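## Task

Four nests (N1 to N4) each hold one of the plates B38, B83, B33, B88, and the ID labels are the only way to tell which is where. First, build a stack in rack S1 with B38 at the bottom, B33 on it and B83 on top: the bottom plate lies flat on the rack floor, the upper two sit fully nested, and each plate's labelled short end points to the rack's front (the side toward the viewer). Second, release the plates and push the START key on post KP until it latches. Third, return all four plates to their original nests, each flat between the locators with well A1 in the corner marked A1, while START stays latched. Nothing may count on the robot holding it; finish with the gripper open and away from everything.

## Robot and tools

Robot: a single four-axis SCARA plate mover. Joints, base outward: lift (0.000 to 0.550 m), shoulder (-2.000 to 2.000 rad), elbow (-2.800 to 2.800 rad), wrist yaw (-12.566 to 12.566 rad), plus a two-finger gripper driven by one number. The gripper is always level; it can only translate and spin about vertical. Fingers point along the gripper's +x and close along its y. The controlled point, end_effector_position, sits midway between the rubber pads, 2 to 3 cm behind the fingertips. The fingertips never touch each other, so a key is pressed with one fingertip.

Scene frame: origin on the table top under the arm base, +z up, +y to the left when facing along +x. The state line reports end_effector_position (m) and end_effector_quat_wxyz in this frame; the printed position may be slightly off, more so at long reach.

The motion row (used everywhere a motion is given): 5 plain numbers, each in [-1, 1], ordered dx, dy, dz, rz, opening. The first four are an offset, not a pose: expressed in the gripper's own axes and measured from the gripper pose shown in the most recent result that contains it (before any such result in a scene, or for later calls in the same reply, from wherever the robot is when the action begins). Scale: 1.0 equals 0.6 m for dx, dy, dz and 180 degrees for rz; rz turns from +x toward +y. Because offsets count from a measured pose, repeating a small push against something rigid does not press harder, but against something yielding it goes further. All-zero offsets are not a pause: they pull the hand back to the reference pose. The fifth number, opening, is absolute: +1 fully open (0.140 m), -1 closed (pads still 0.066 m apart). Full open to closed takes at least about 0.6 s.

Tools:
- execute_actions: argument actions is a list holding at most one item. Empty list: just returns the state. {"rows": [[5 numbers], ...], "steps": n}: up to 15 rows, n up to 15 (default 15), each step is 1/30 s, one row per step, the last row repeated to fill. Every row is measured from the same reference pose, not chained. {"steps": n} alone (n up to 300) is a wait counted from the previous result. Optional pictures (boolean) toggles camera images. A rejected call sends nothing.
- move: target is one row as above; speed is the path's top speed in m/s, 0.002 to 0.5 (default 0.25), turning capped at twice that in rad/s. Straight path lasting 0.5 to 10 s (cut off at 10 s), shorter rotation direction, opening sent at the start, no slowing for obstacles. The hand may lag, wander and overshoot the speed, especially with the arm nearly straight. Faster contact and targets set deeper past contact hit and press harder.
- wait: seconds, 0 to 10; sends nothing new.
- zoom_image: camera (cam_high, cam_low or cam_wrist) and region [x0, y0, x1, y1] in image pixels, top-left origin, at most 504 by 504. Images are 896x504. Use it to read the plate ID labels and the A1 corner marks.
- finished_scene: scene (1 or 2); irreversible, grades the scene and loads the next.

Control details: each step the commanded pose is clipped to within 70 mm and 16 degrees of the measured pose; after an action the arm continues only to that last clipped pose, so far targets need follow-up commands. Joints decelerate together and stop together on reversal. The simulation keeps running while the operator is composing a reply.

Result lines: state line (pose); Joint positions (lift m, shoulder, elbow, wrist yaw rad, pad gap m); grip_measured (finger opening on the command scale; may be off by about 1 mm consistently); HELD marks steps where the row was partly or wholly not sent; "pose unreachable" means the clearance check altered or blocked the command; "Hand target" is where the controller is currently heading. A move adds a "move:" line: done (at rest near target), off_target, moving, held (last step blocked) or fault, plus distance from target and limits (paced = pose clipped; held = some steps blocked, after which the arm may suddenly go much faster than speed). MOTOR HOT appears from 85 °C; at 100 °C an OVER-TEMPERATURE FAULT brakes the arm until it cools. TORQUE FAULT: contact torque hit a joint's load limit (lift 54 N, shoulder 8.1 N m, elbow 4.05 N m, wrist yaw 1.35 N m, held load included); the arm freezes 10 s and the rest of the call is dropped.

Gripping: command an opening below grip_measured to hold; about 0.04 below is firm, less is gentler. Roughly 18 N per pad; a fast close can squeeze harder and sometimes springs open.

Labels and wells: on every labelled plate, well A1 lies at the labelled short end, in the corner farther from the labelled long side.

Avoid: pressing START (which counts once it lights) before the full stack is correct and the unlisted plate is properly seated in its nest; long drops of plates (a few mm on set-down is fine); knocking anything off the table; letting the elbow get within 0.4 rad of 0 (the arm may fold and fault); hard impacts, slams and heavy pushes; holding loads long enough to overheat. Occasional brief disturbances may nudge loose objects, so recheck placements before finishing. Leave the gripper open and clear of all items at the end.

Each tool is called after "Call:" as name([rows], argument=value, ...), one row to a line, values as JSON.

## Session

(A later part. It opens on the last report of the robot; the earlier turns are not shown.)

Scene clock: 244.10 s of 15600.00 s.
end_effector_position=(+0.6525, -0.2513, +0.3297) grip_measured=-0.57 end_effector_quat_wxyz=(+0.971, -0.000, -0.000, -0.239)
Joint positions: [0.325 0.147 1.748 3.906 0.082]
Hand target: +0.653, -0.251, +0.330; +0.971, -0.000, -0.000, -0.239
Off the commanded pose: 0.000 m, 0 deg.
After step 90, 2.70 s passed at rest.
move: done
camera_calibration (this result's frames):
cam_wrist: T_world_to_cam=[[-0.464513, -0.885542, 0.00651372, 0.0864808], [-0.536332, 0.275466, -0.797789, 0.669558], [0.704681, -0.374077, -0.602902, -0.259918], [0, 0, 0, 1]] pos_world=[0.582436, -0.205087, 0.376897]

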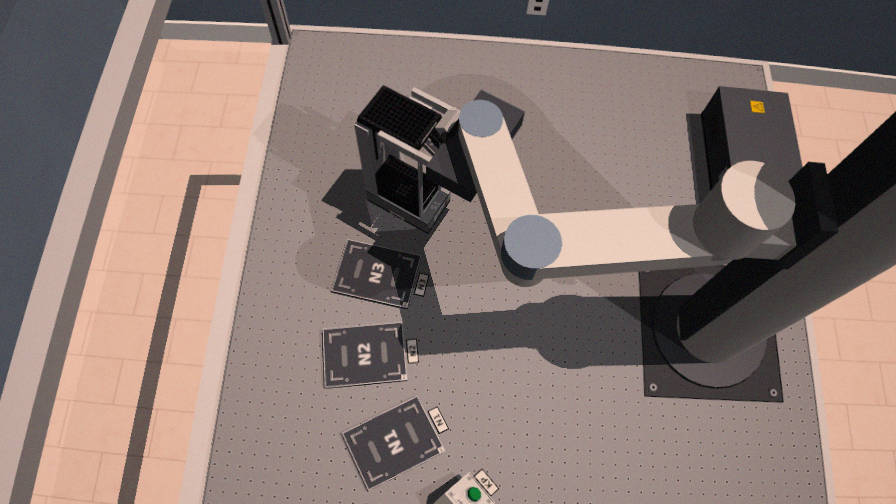

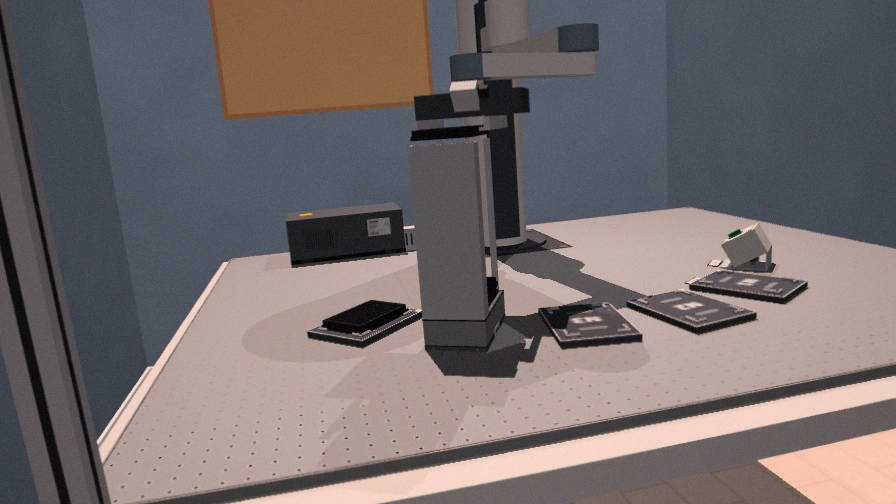

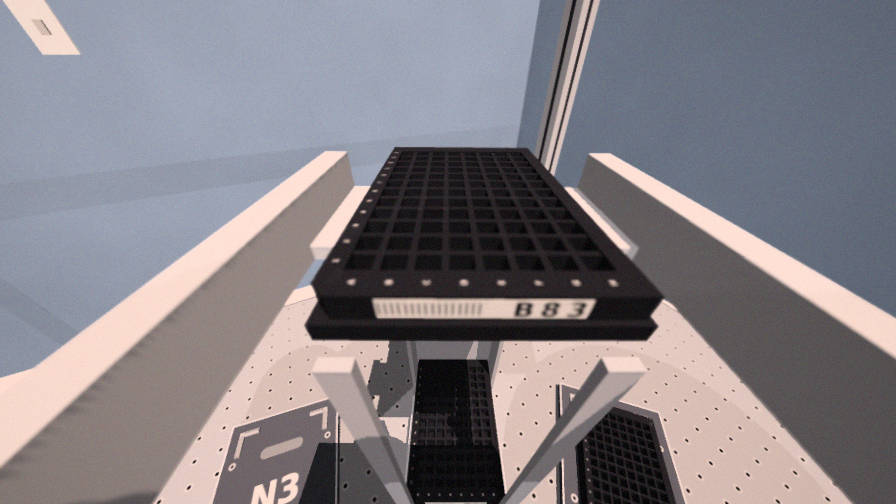

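Call:
move(target=[-0.0003,0.0002,-0.033,0,-0.63], speed=0.012)

Scene clock: 260.60 s of 15600.00 s.
end_effector_position=(+0.6524, -0.2512, +0.3099) grip_measured=-0.57 end_effector_quat_wxyz=(+0.971, -0.000, -0.000, -0.239)
Joint positions: [0.305 0.148 1.747 3.906 0.082]
Hand target: +0.652, -0.251, +0.310; +0.971, -0.000, -0.000, -0.239
Off the commanded pose: 0.000 m, 0 deg.
After step 90, 11.63 s passed at rest.
move: done
camera_calibration (this result's frames):
cam_wrist: T_world_to_cam=[[-0.464774, -0.885405, 0.00651372, 0.086839], [-0.536251, 0.275624, -0.797789, 0.653641], [0.704571, -0.374285, -0.602902, -0.271715], [0, 0, 0, 1]] pos_world=[0.582318, -0.20497, 0.357084]

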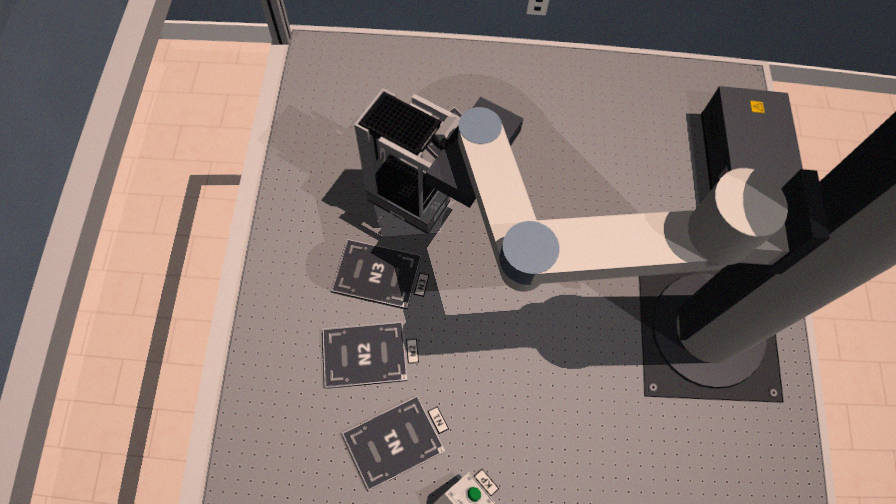

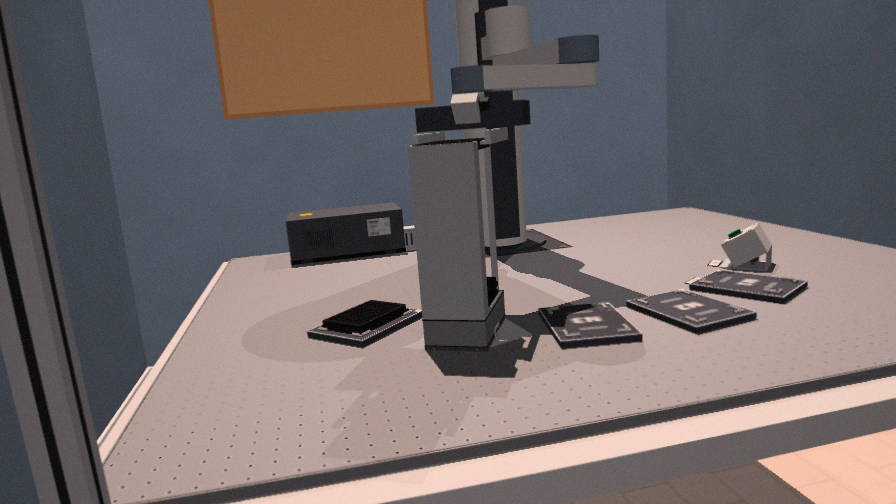

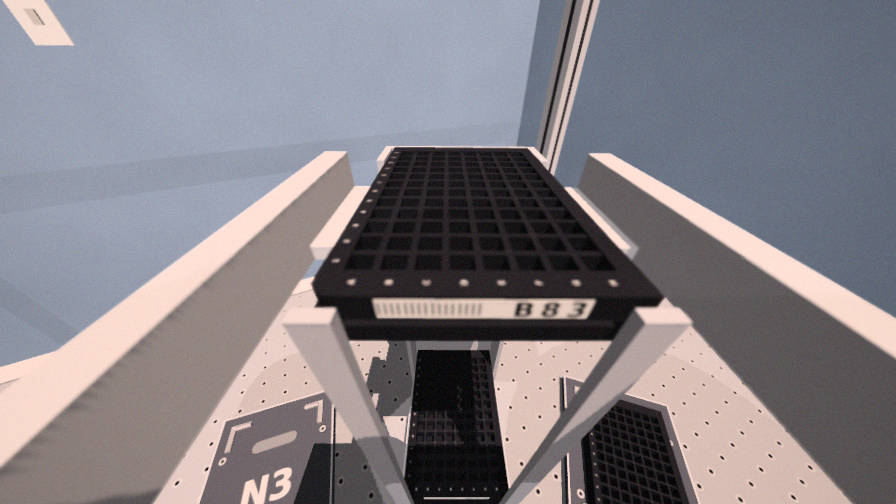

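Call:
move(target=[0,0,-0.343,0,-0.63], speed=0.12)

Call:
move(target=[0,0,-0.0105,0,-0.63], speed=0.005)

Call:
move(target=[0,0,0,0,0])

Call:
move(target=[-0.167,0,-0.015,0,0])

Call:
zoom_image(camera="cam_wrist", region=[360,100,560,230])

Scene clock: 268.17 s of 15600.00 s.
end_effector_position=(+0.6524, -0.2513, +0.1040) grip_measured=-0.57 end_effector_quat_wxyz=(+0.971, -0.000, -0.000, -0.239)
Joint positions: [0.099 0.148 1.747 3.906 0.082]
Hand target: +0.652, -0.251, +0.104; +0.971, -0.000, -0.000, -0.239
Off the commanded pose: 0.000 m, 0 deg.
After step 90, 2.53 s passed at rest.
move: done
camera_calibration (this result's frames):
cam_wrist: T_world_to_cam=[[-0.464814, -0.885384, 0.00651372, 0.0881955], [-0.536238, 0.275648, -0.797789, 0.489387], [0.704554, -0.374316, -0.602902, -0.395833], [0, 0, 0, 1]] pos_world=[0.582308, -0.204978, 0.151205]

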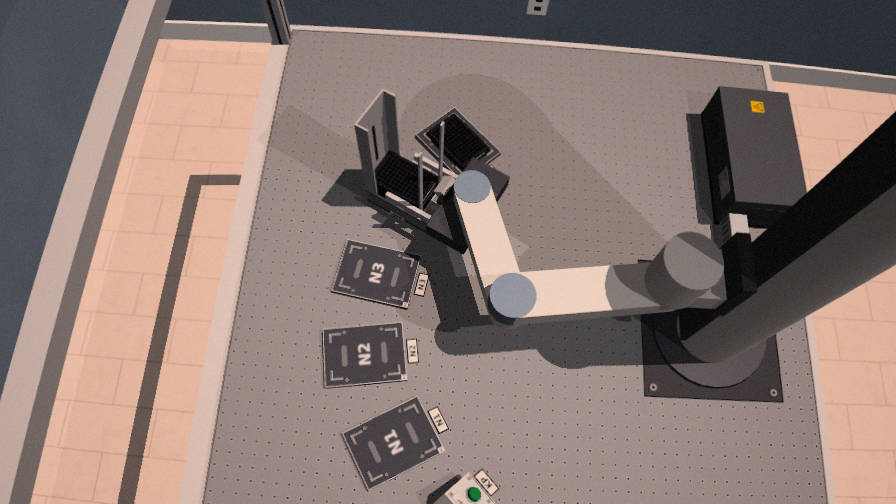

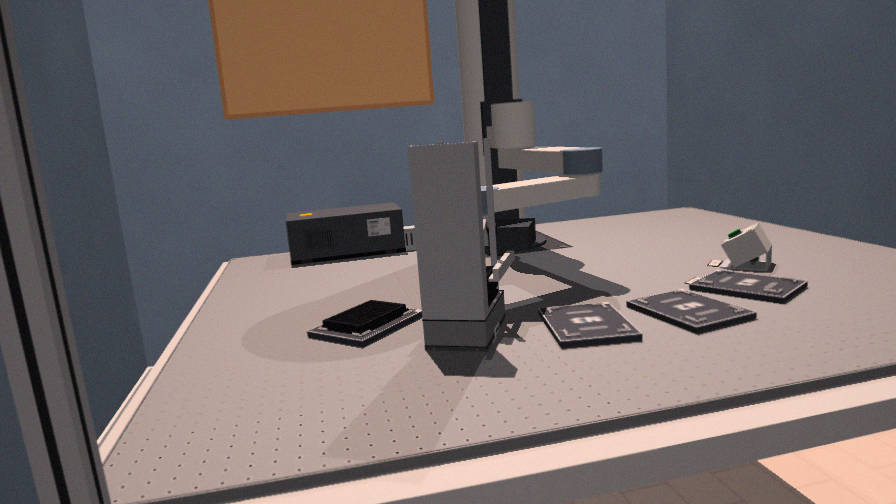

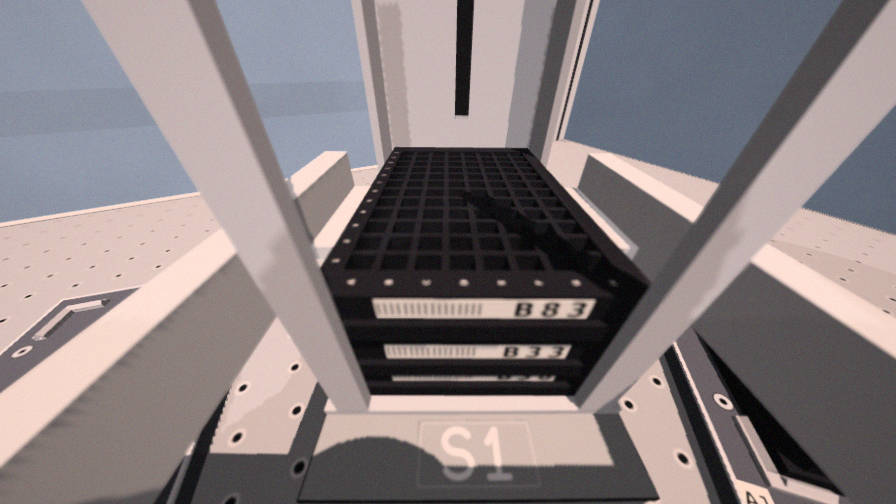

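Scene clock: 269.63 s of 15600.00 s.
end_effector_position=(+0.6524, -0.2512, +0.0986) grip_measured=-0.57 end_effector_quat_wxyz=(+0.971, -0.000, -0.000, -0.239)
Joint positions: [0.094 0.148 1.747 3.906 0.082]
Hand target: +0.652, -0.251, +0.098; +0.971, -0.000, -0.000, -0.239
Off the commanded pose: 0.001 m, 0 deg.
move: done
camera_calibration (this result's frames):
cam_wrist: T_world_to_cam=[[-0.464754, -0.885416, 0.00651372, 0.0881845], [-0.536257, 0.275612, -0.797789, 0.48509], [0.704579, -0.374269, -0.602902, -0.399047], [0, 0, 0, 1]] pos_world=[0.582278, -0.204968, 0.145839]

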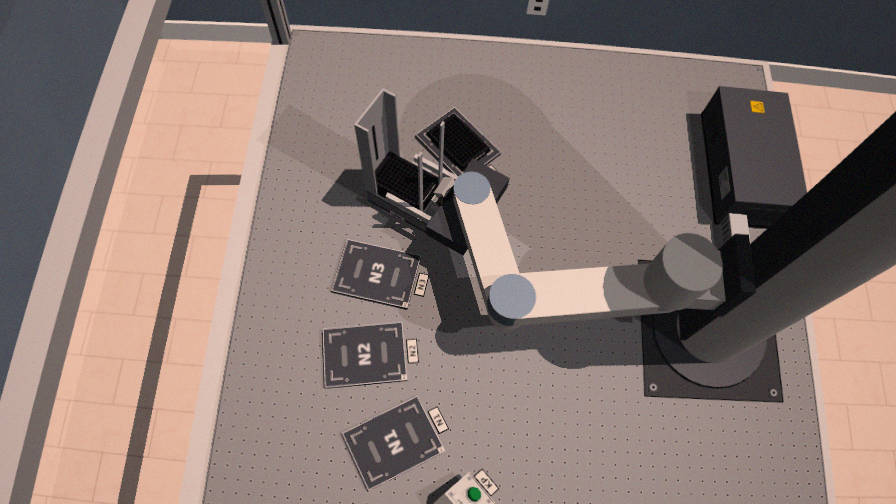

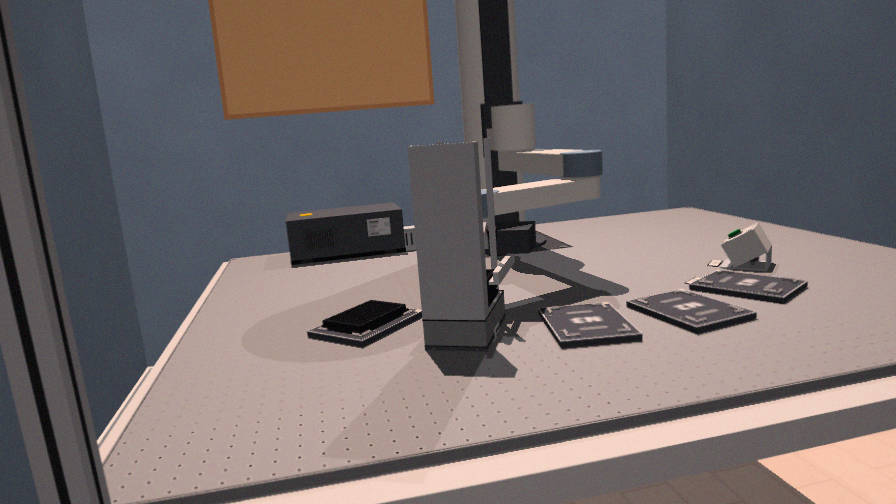

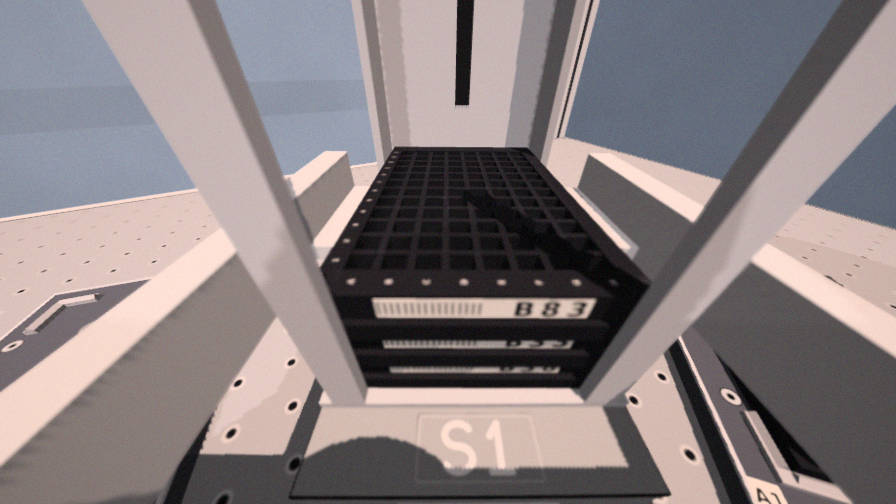

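Scene clock: 270.13 s of 15600.00 s.
end_effector_position=(+0.6524, -0.2512, +0.0987) grip_measured=+0.00 end_effector_quat_wxyz=(+0.971, -0.000, -0.000, -0.239)
Joint positions: [0.094 0.148 1.747 3.906 0.103]
Hand target: +0.652, -0.251, +0.099; +0.971, -0.000, -0.000, -0.239
Off the commanded pose: 0.000 m, 0 deg.
move: done
camera_calibration (this result's frames):
cam_wrist: T_world_to_cam=[[-0.464751, -0.885417, 0.00651372, 0.0881824], [-0.536258, 0.27561, -0.797789, 0.485144], [0.704581, -0.374267, -0.602902, -0.399008], [0, 0, 0, 1]] pos_world=[0.582278, -0.204968, 0.145905]

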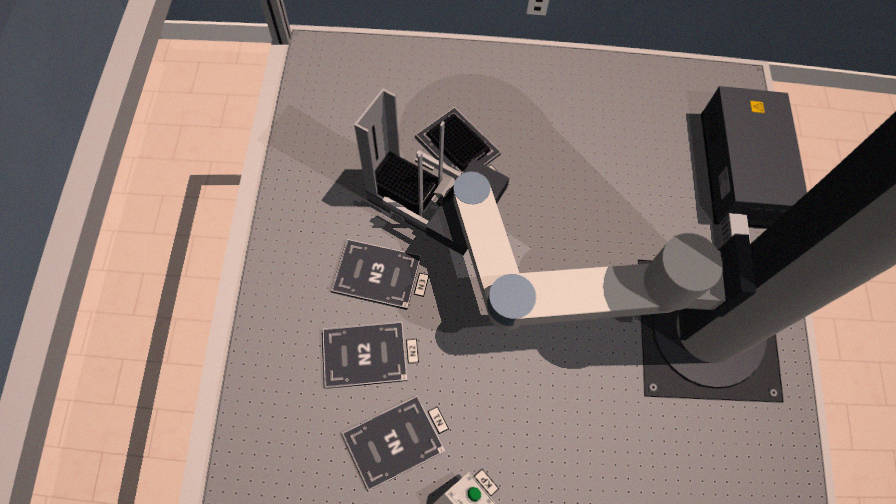

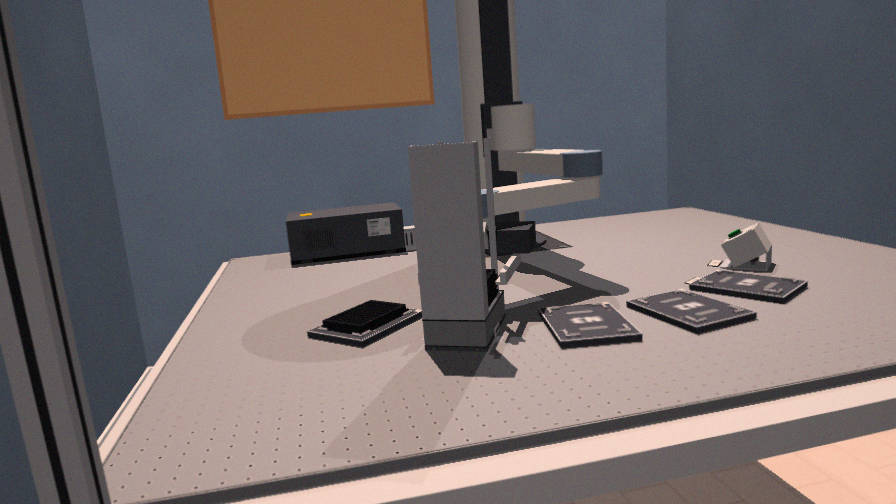

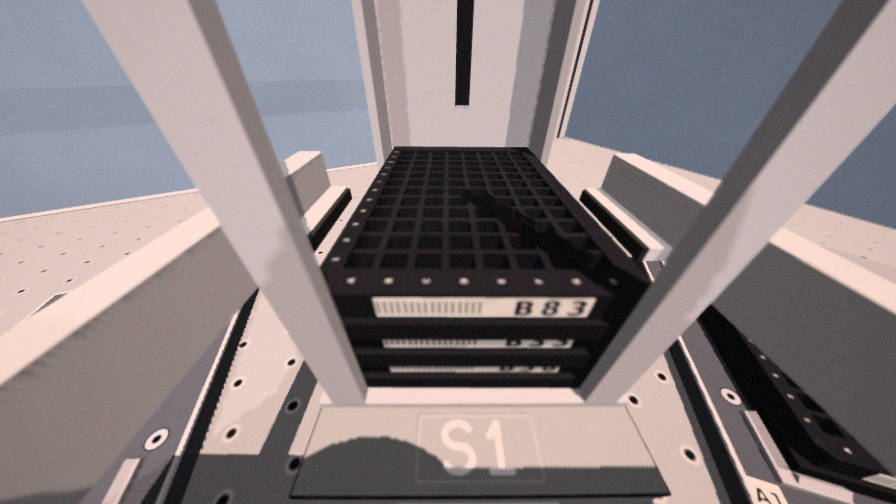

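Scene clock: 270.97 s of 15600.00 s.
end_effector_position=(+0.5636, -0.2048, +0.0897) grip_measured=+0.00 end_effector_quat_wxyz=(+0.971, -0.000, -0.000, -0.239)
Joint positions: [0.085 0.366 1.218 4.217 0.103]
Hand target: +0.564, -0.205, +0.090; +0.971, -0.000, -0.000, -0.239
Off the commanded pose: 0.000 m, 0 deg.
move: done
camera_calibration (this result's frames):
cam_wrist: T_world_to_cam=[[-0.464928, -0.885325, 0.00651372, 0.0882213], [-0.536203, 0.275717, -0.797789, 0.41755], [0.704506, -0.374407, -0.602902, -0.324452], [0, 0, 0, 1]] pos_world=[0.493487, -0.158498, 0.13693]

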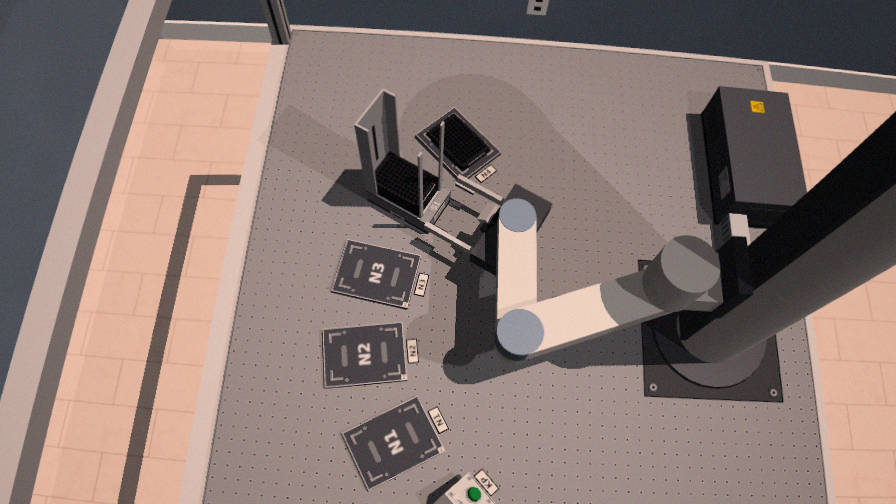

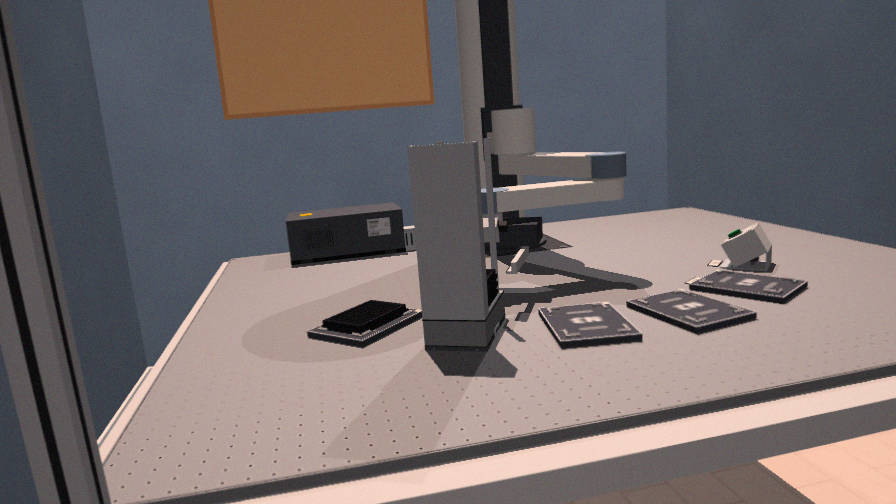

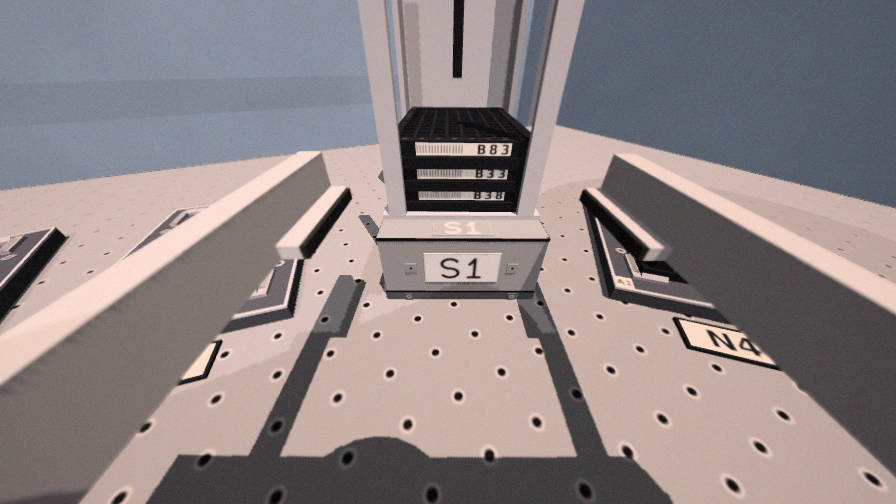

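Region (360, 100, 560, 230) of cam_wrist's 896x504 image, scaled by 2.520, with more detail than that image has; it fills the top 328 rows of this view, and the rest is white.

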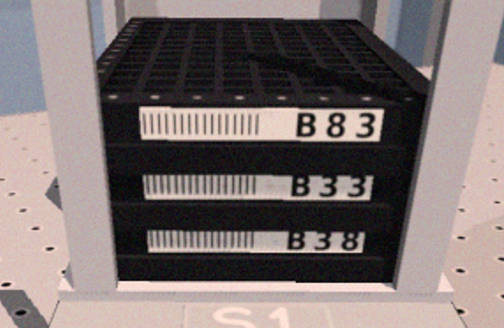

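Call:
move(target=[-0.551,0.605,0.07,0.43,-1], speed=0.35)

Call:
zoom_image(camera="cam_high", region=[340,80,540,240])

Scene clock: 277.53 s of 15600.00 s.
end_effector_position=(+0.4390, +0.2703, +0.1317) grip_measured=-1.00 end_effector_quat_wxyz=(+0.907, -0.000, -0.000, +0.421)
Joint positions: [0.127 1.705 0.941 4.506 0.066]
Hand target: +0.439, +0.270, +0.132; +0.907, -0.000, -0.000, +0.421
Off the commanded pose: 0.000 m, 0 deg.
After step 90, 1.23 s passed at rest.
move: done
camera_calibration (this result's frames):
cam_wrist: T_world_to_cam=[[0.762947, -0.646428, 0.00651372, -0.152937], [-0.385784, -0.463361, -0.797789, 0.387011], [0.518731, 0.606158, -0.602902, -0.216991], [0, 0, 0, 1]] pos_world=[0.378545, 0.211994, 0.178925]

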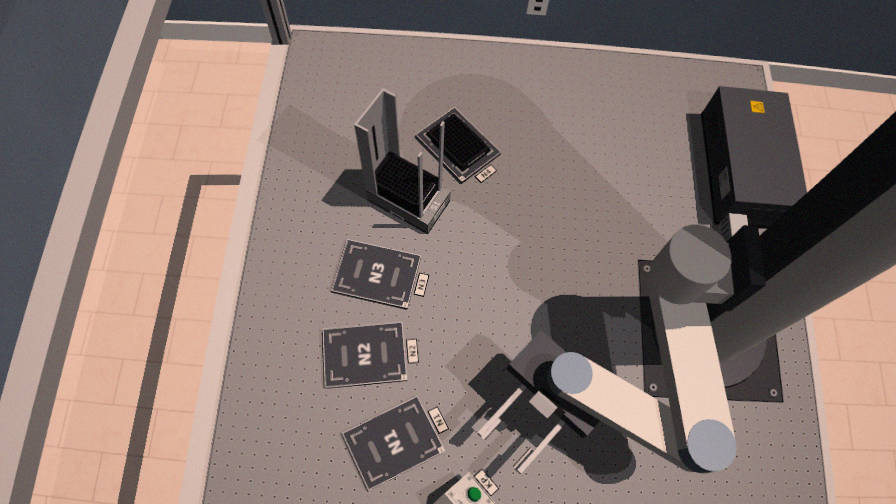

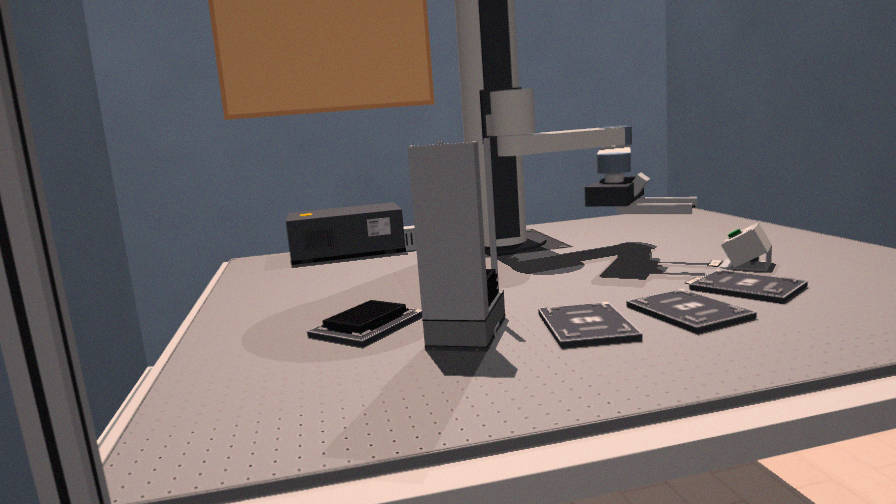

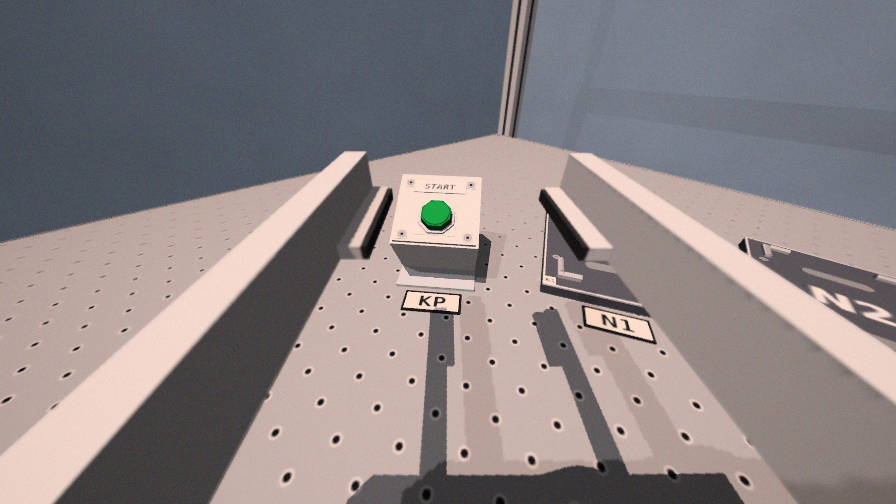

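Region (340, 80, 540, 240) of cam_high's 896x504 image, scaled by 2.520, with more detail than that image has; it fills the top 403 rows of this view, and the rest is white.

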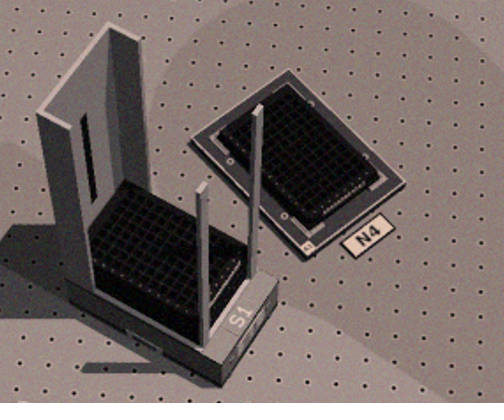

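Call:
move(target=[0.05,0,-0.07,0,-1])

Scene clock: 280.93 s of 15600.00 s.
end_effector_position=(+0.4583, +0.2933, +0.0897) grip_measured=-1.00 end_effector_quat_wxyz=(+0.907, -0.000, -0.000, +0.421)
Joint positions: [0.085 1.673 1.074 4.405 0.066]
Hand target: +0.458, +0.293, +0.090; +0.907, -0.000, -0.000, +0.421
Off the commanded pose: 0.000 m, 0 deg.
move: done
camera_calibration (this result's frames):
cam_wrist: T_world_to_cam=[[0.763244, -0.646077, 0.00651372, -0.152755], [-0.385571, -0.463538, -0.797789, 0.371511], [0.518453, 0.606396, -0.602902, -0.266253], [0, 0, 0, 1]] pos_world=[0.397873, 0.234972, 0.136858]

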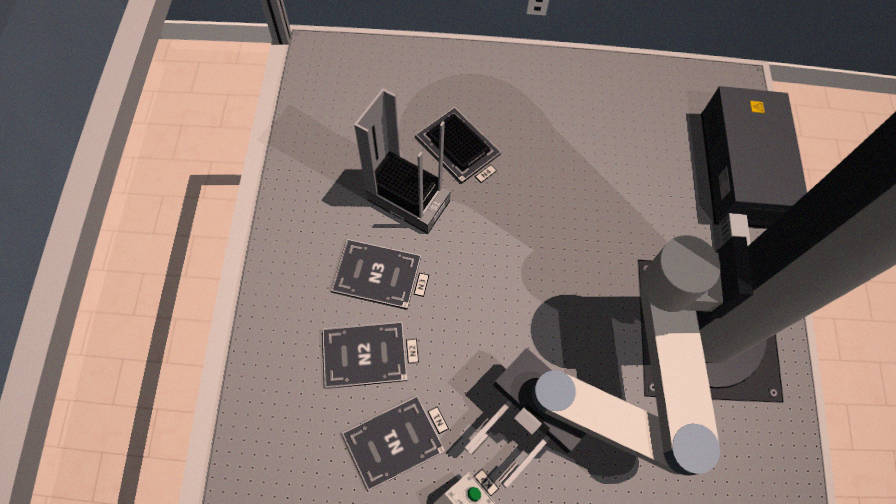

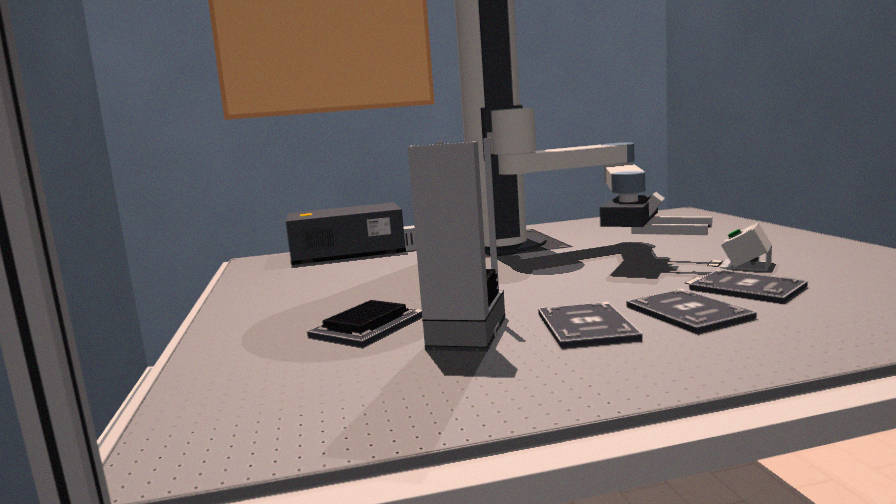

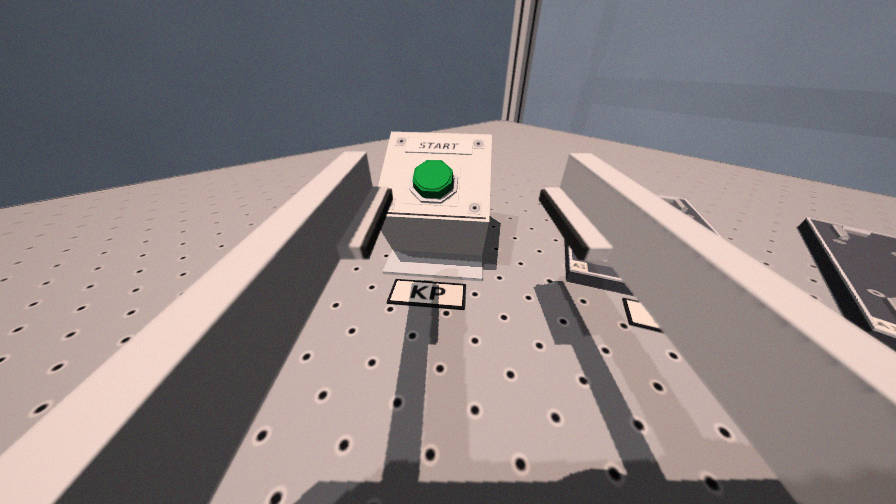

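Call:
move(target=[0.08,-0.042,0.01,0,-1], speed=0.1)

Call:
move(target=[0,0,-0.02,0,-1], speed=0.01)

Scene clock: 286.43 s of 15600.00 s.
end_effector_position=(+0.5085, +0.3137, +0.0956) grip_measured=-1.00 end_effector_quat_wxyz=(+0.907, -0.000, -0.000, +0.421)
Joint positions: [0.091 1.519 1.314 4.32  0.066]
Hand target: +0.508, +0.314, +0.096; +0.907, -0.000, -0.000, +0.421
Off the commanded pose: 0.000 m, 0 deg.
After step 90, 1.67 s passed at rest.
move: done
camera_calibration (this result's frames):
cam_wrist: T_world_to_cam=[[0.763311, -0.645999, 0.00651372, -0.178027], [-0.385524, -0.463578, -0.797789, 0.405099], [0.51839, 0.60645, -0.602902, -0.30106], [0, 0, 0, 1]] pos_world=[0.448132, 0.255368, 0.142834]

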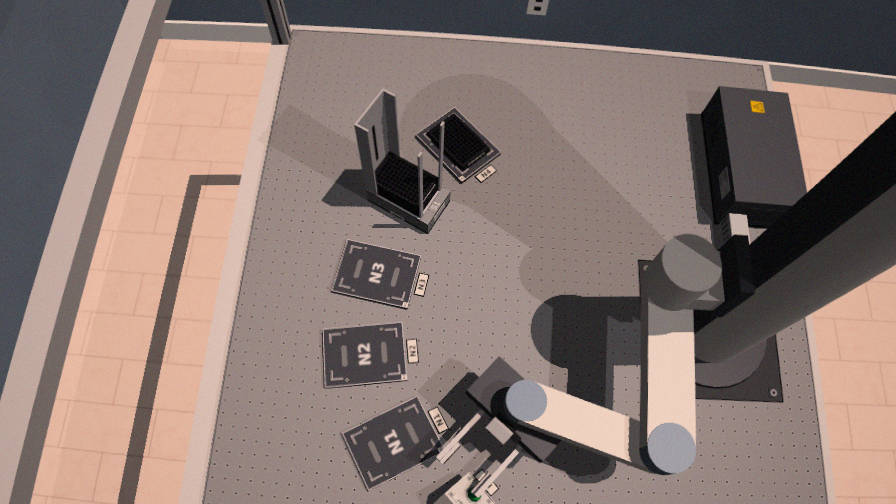

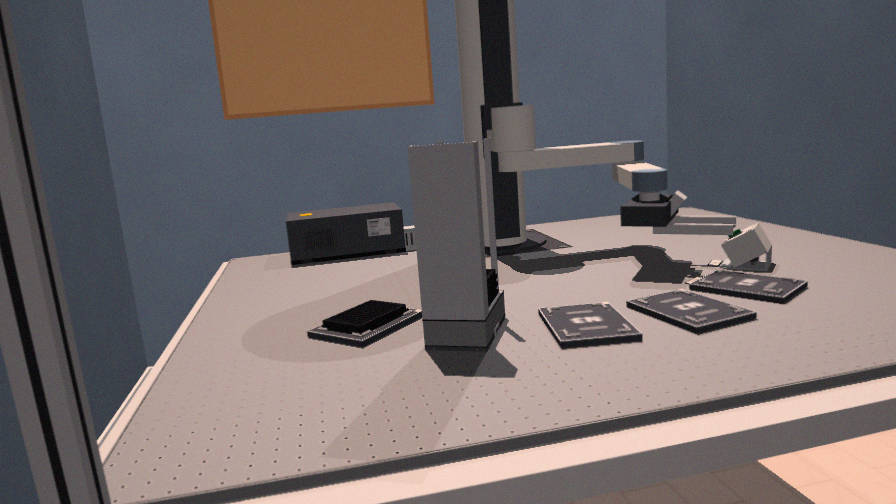

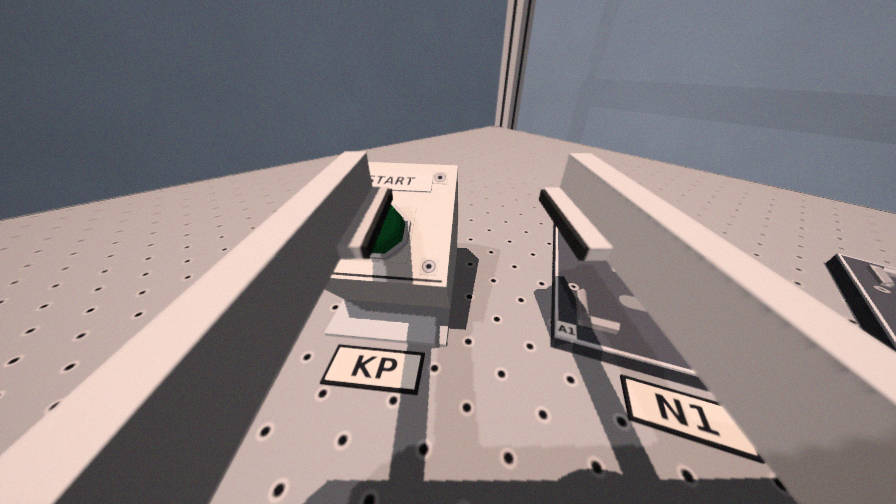

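Scene clock: 287.87 s of 15600.00 s.
end_effector_position=(+0.5085, +0.3137, +0.0838) grip_measured=-1.00 end_effector_quat_wxyz=(+0.907, -0.000, -0.000, +0.421)
Joint positions: [0.079 1.519 1.314 4.32  0.066]
Hand target: +0.509, +0.314, +0.084; +0.907, -0.000, -0.000, +0.421
Off the commanded pose: 0.000 m, 0 deg.
move: done
camera_calibration (this result's frames):
cam_wrist: T_world_to_cam=[[0.763257, -0.646063, 0.00651372, -0.177926], [-0.385562, -0.463546, -0.797789, 0.395643], [0.518441, 0.606406, -0.602902, -0.308206], [0, 0, 0, 1]] pos_world=[0.448135, 0.255346, 0.130981]

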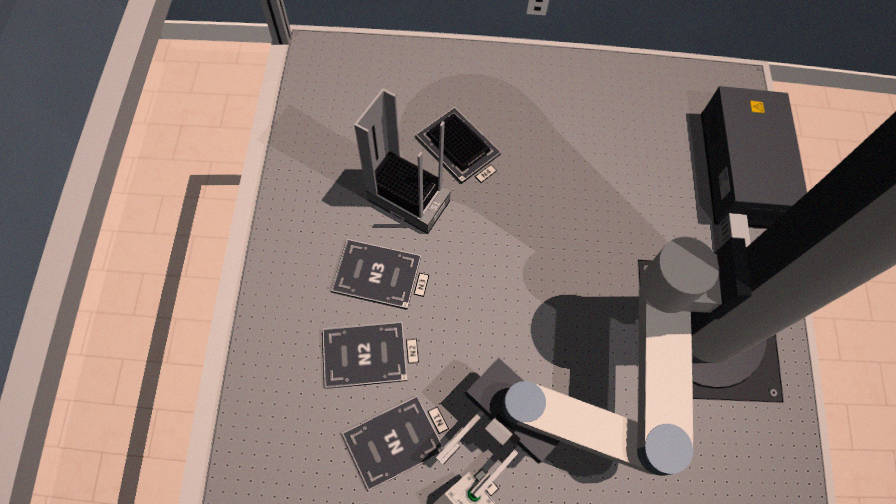

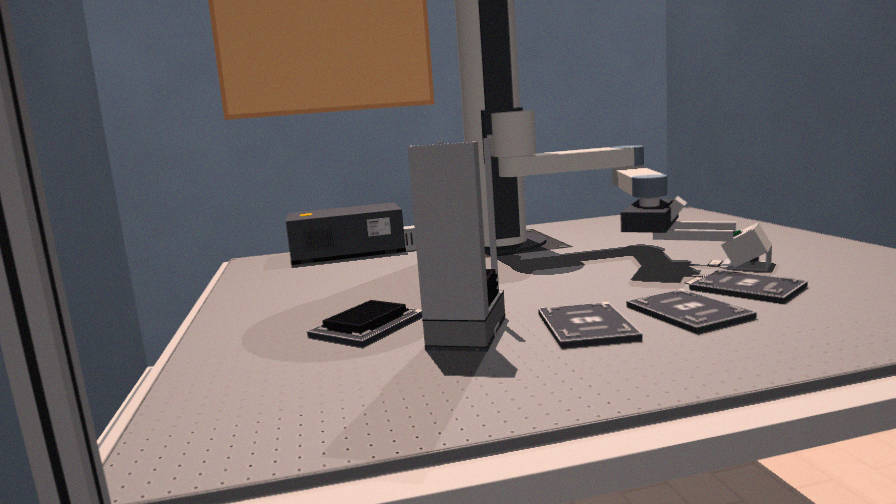

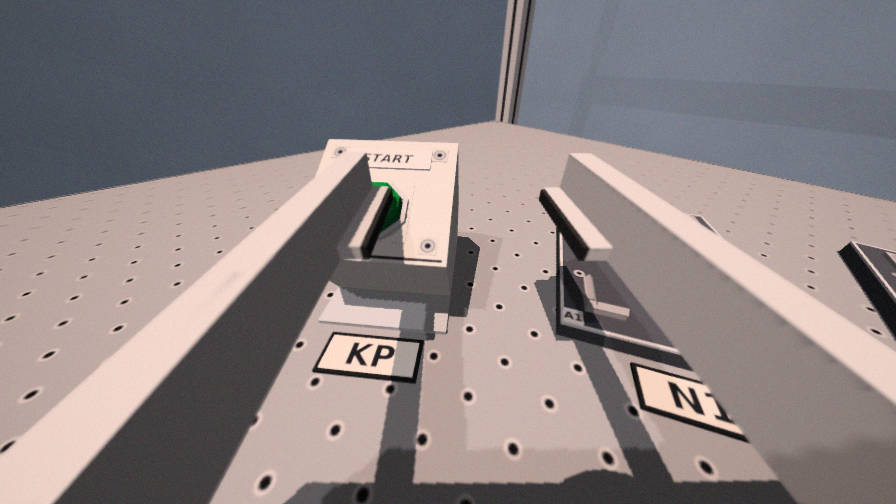

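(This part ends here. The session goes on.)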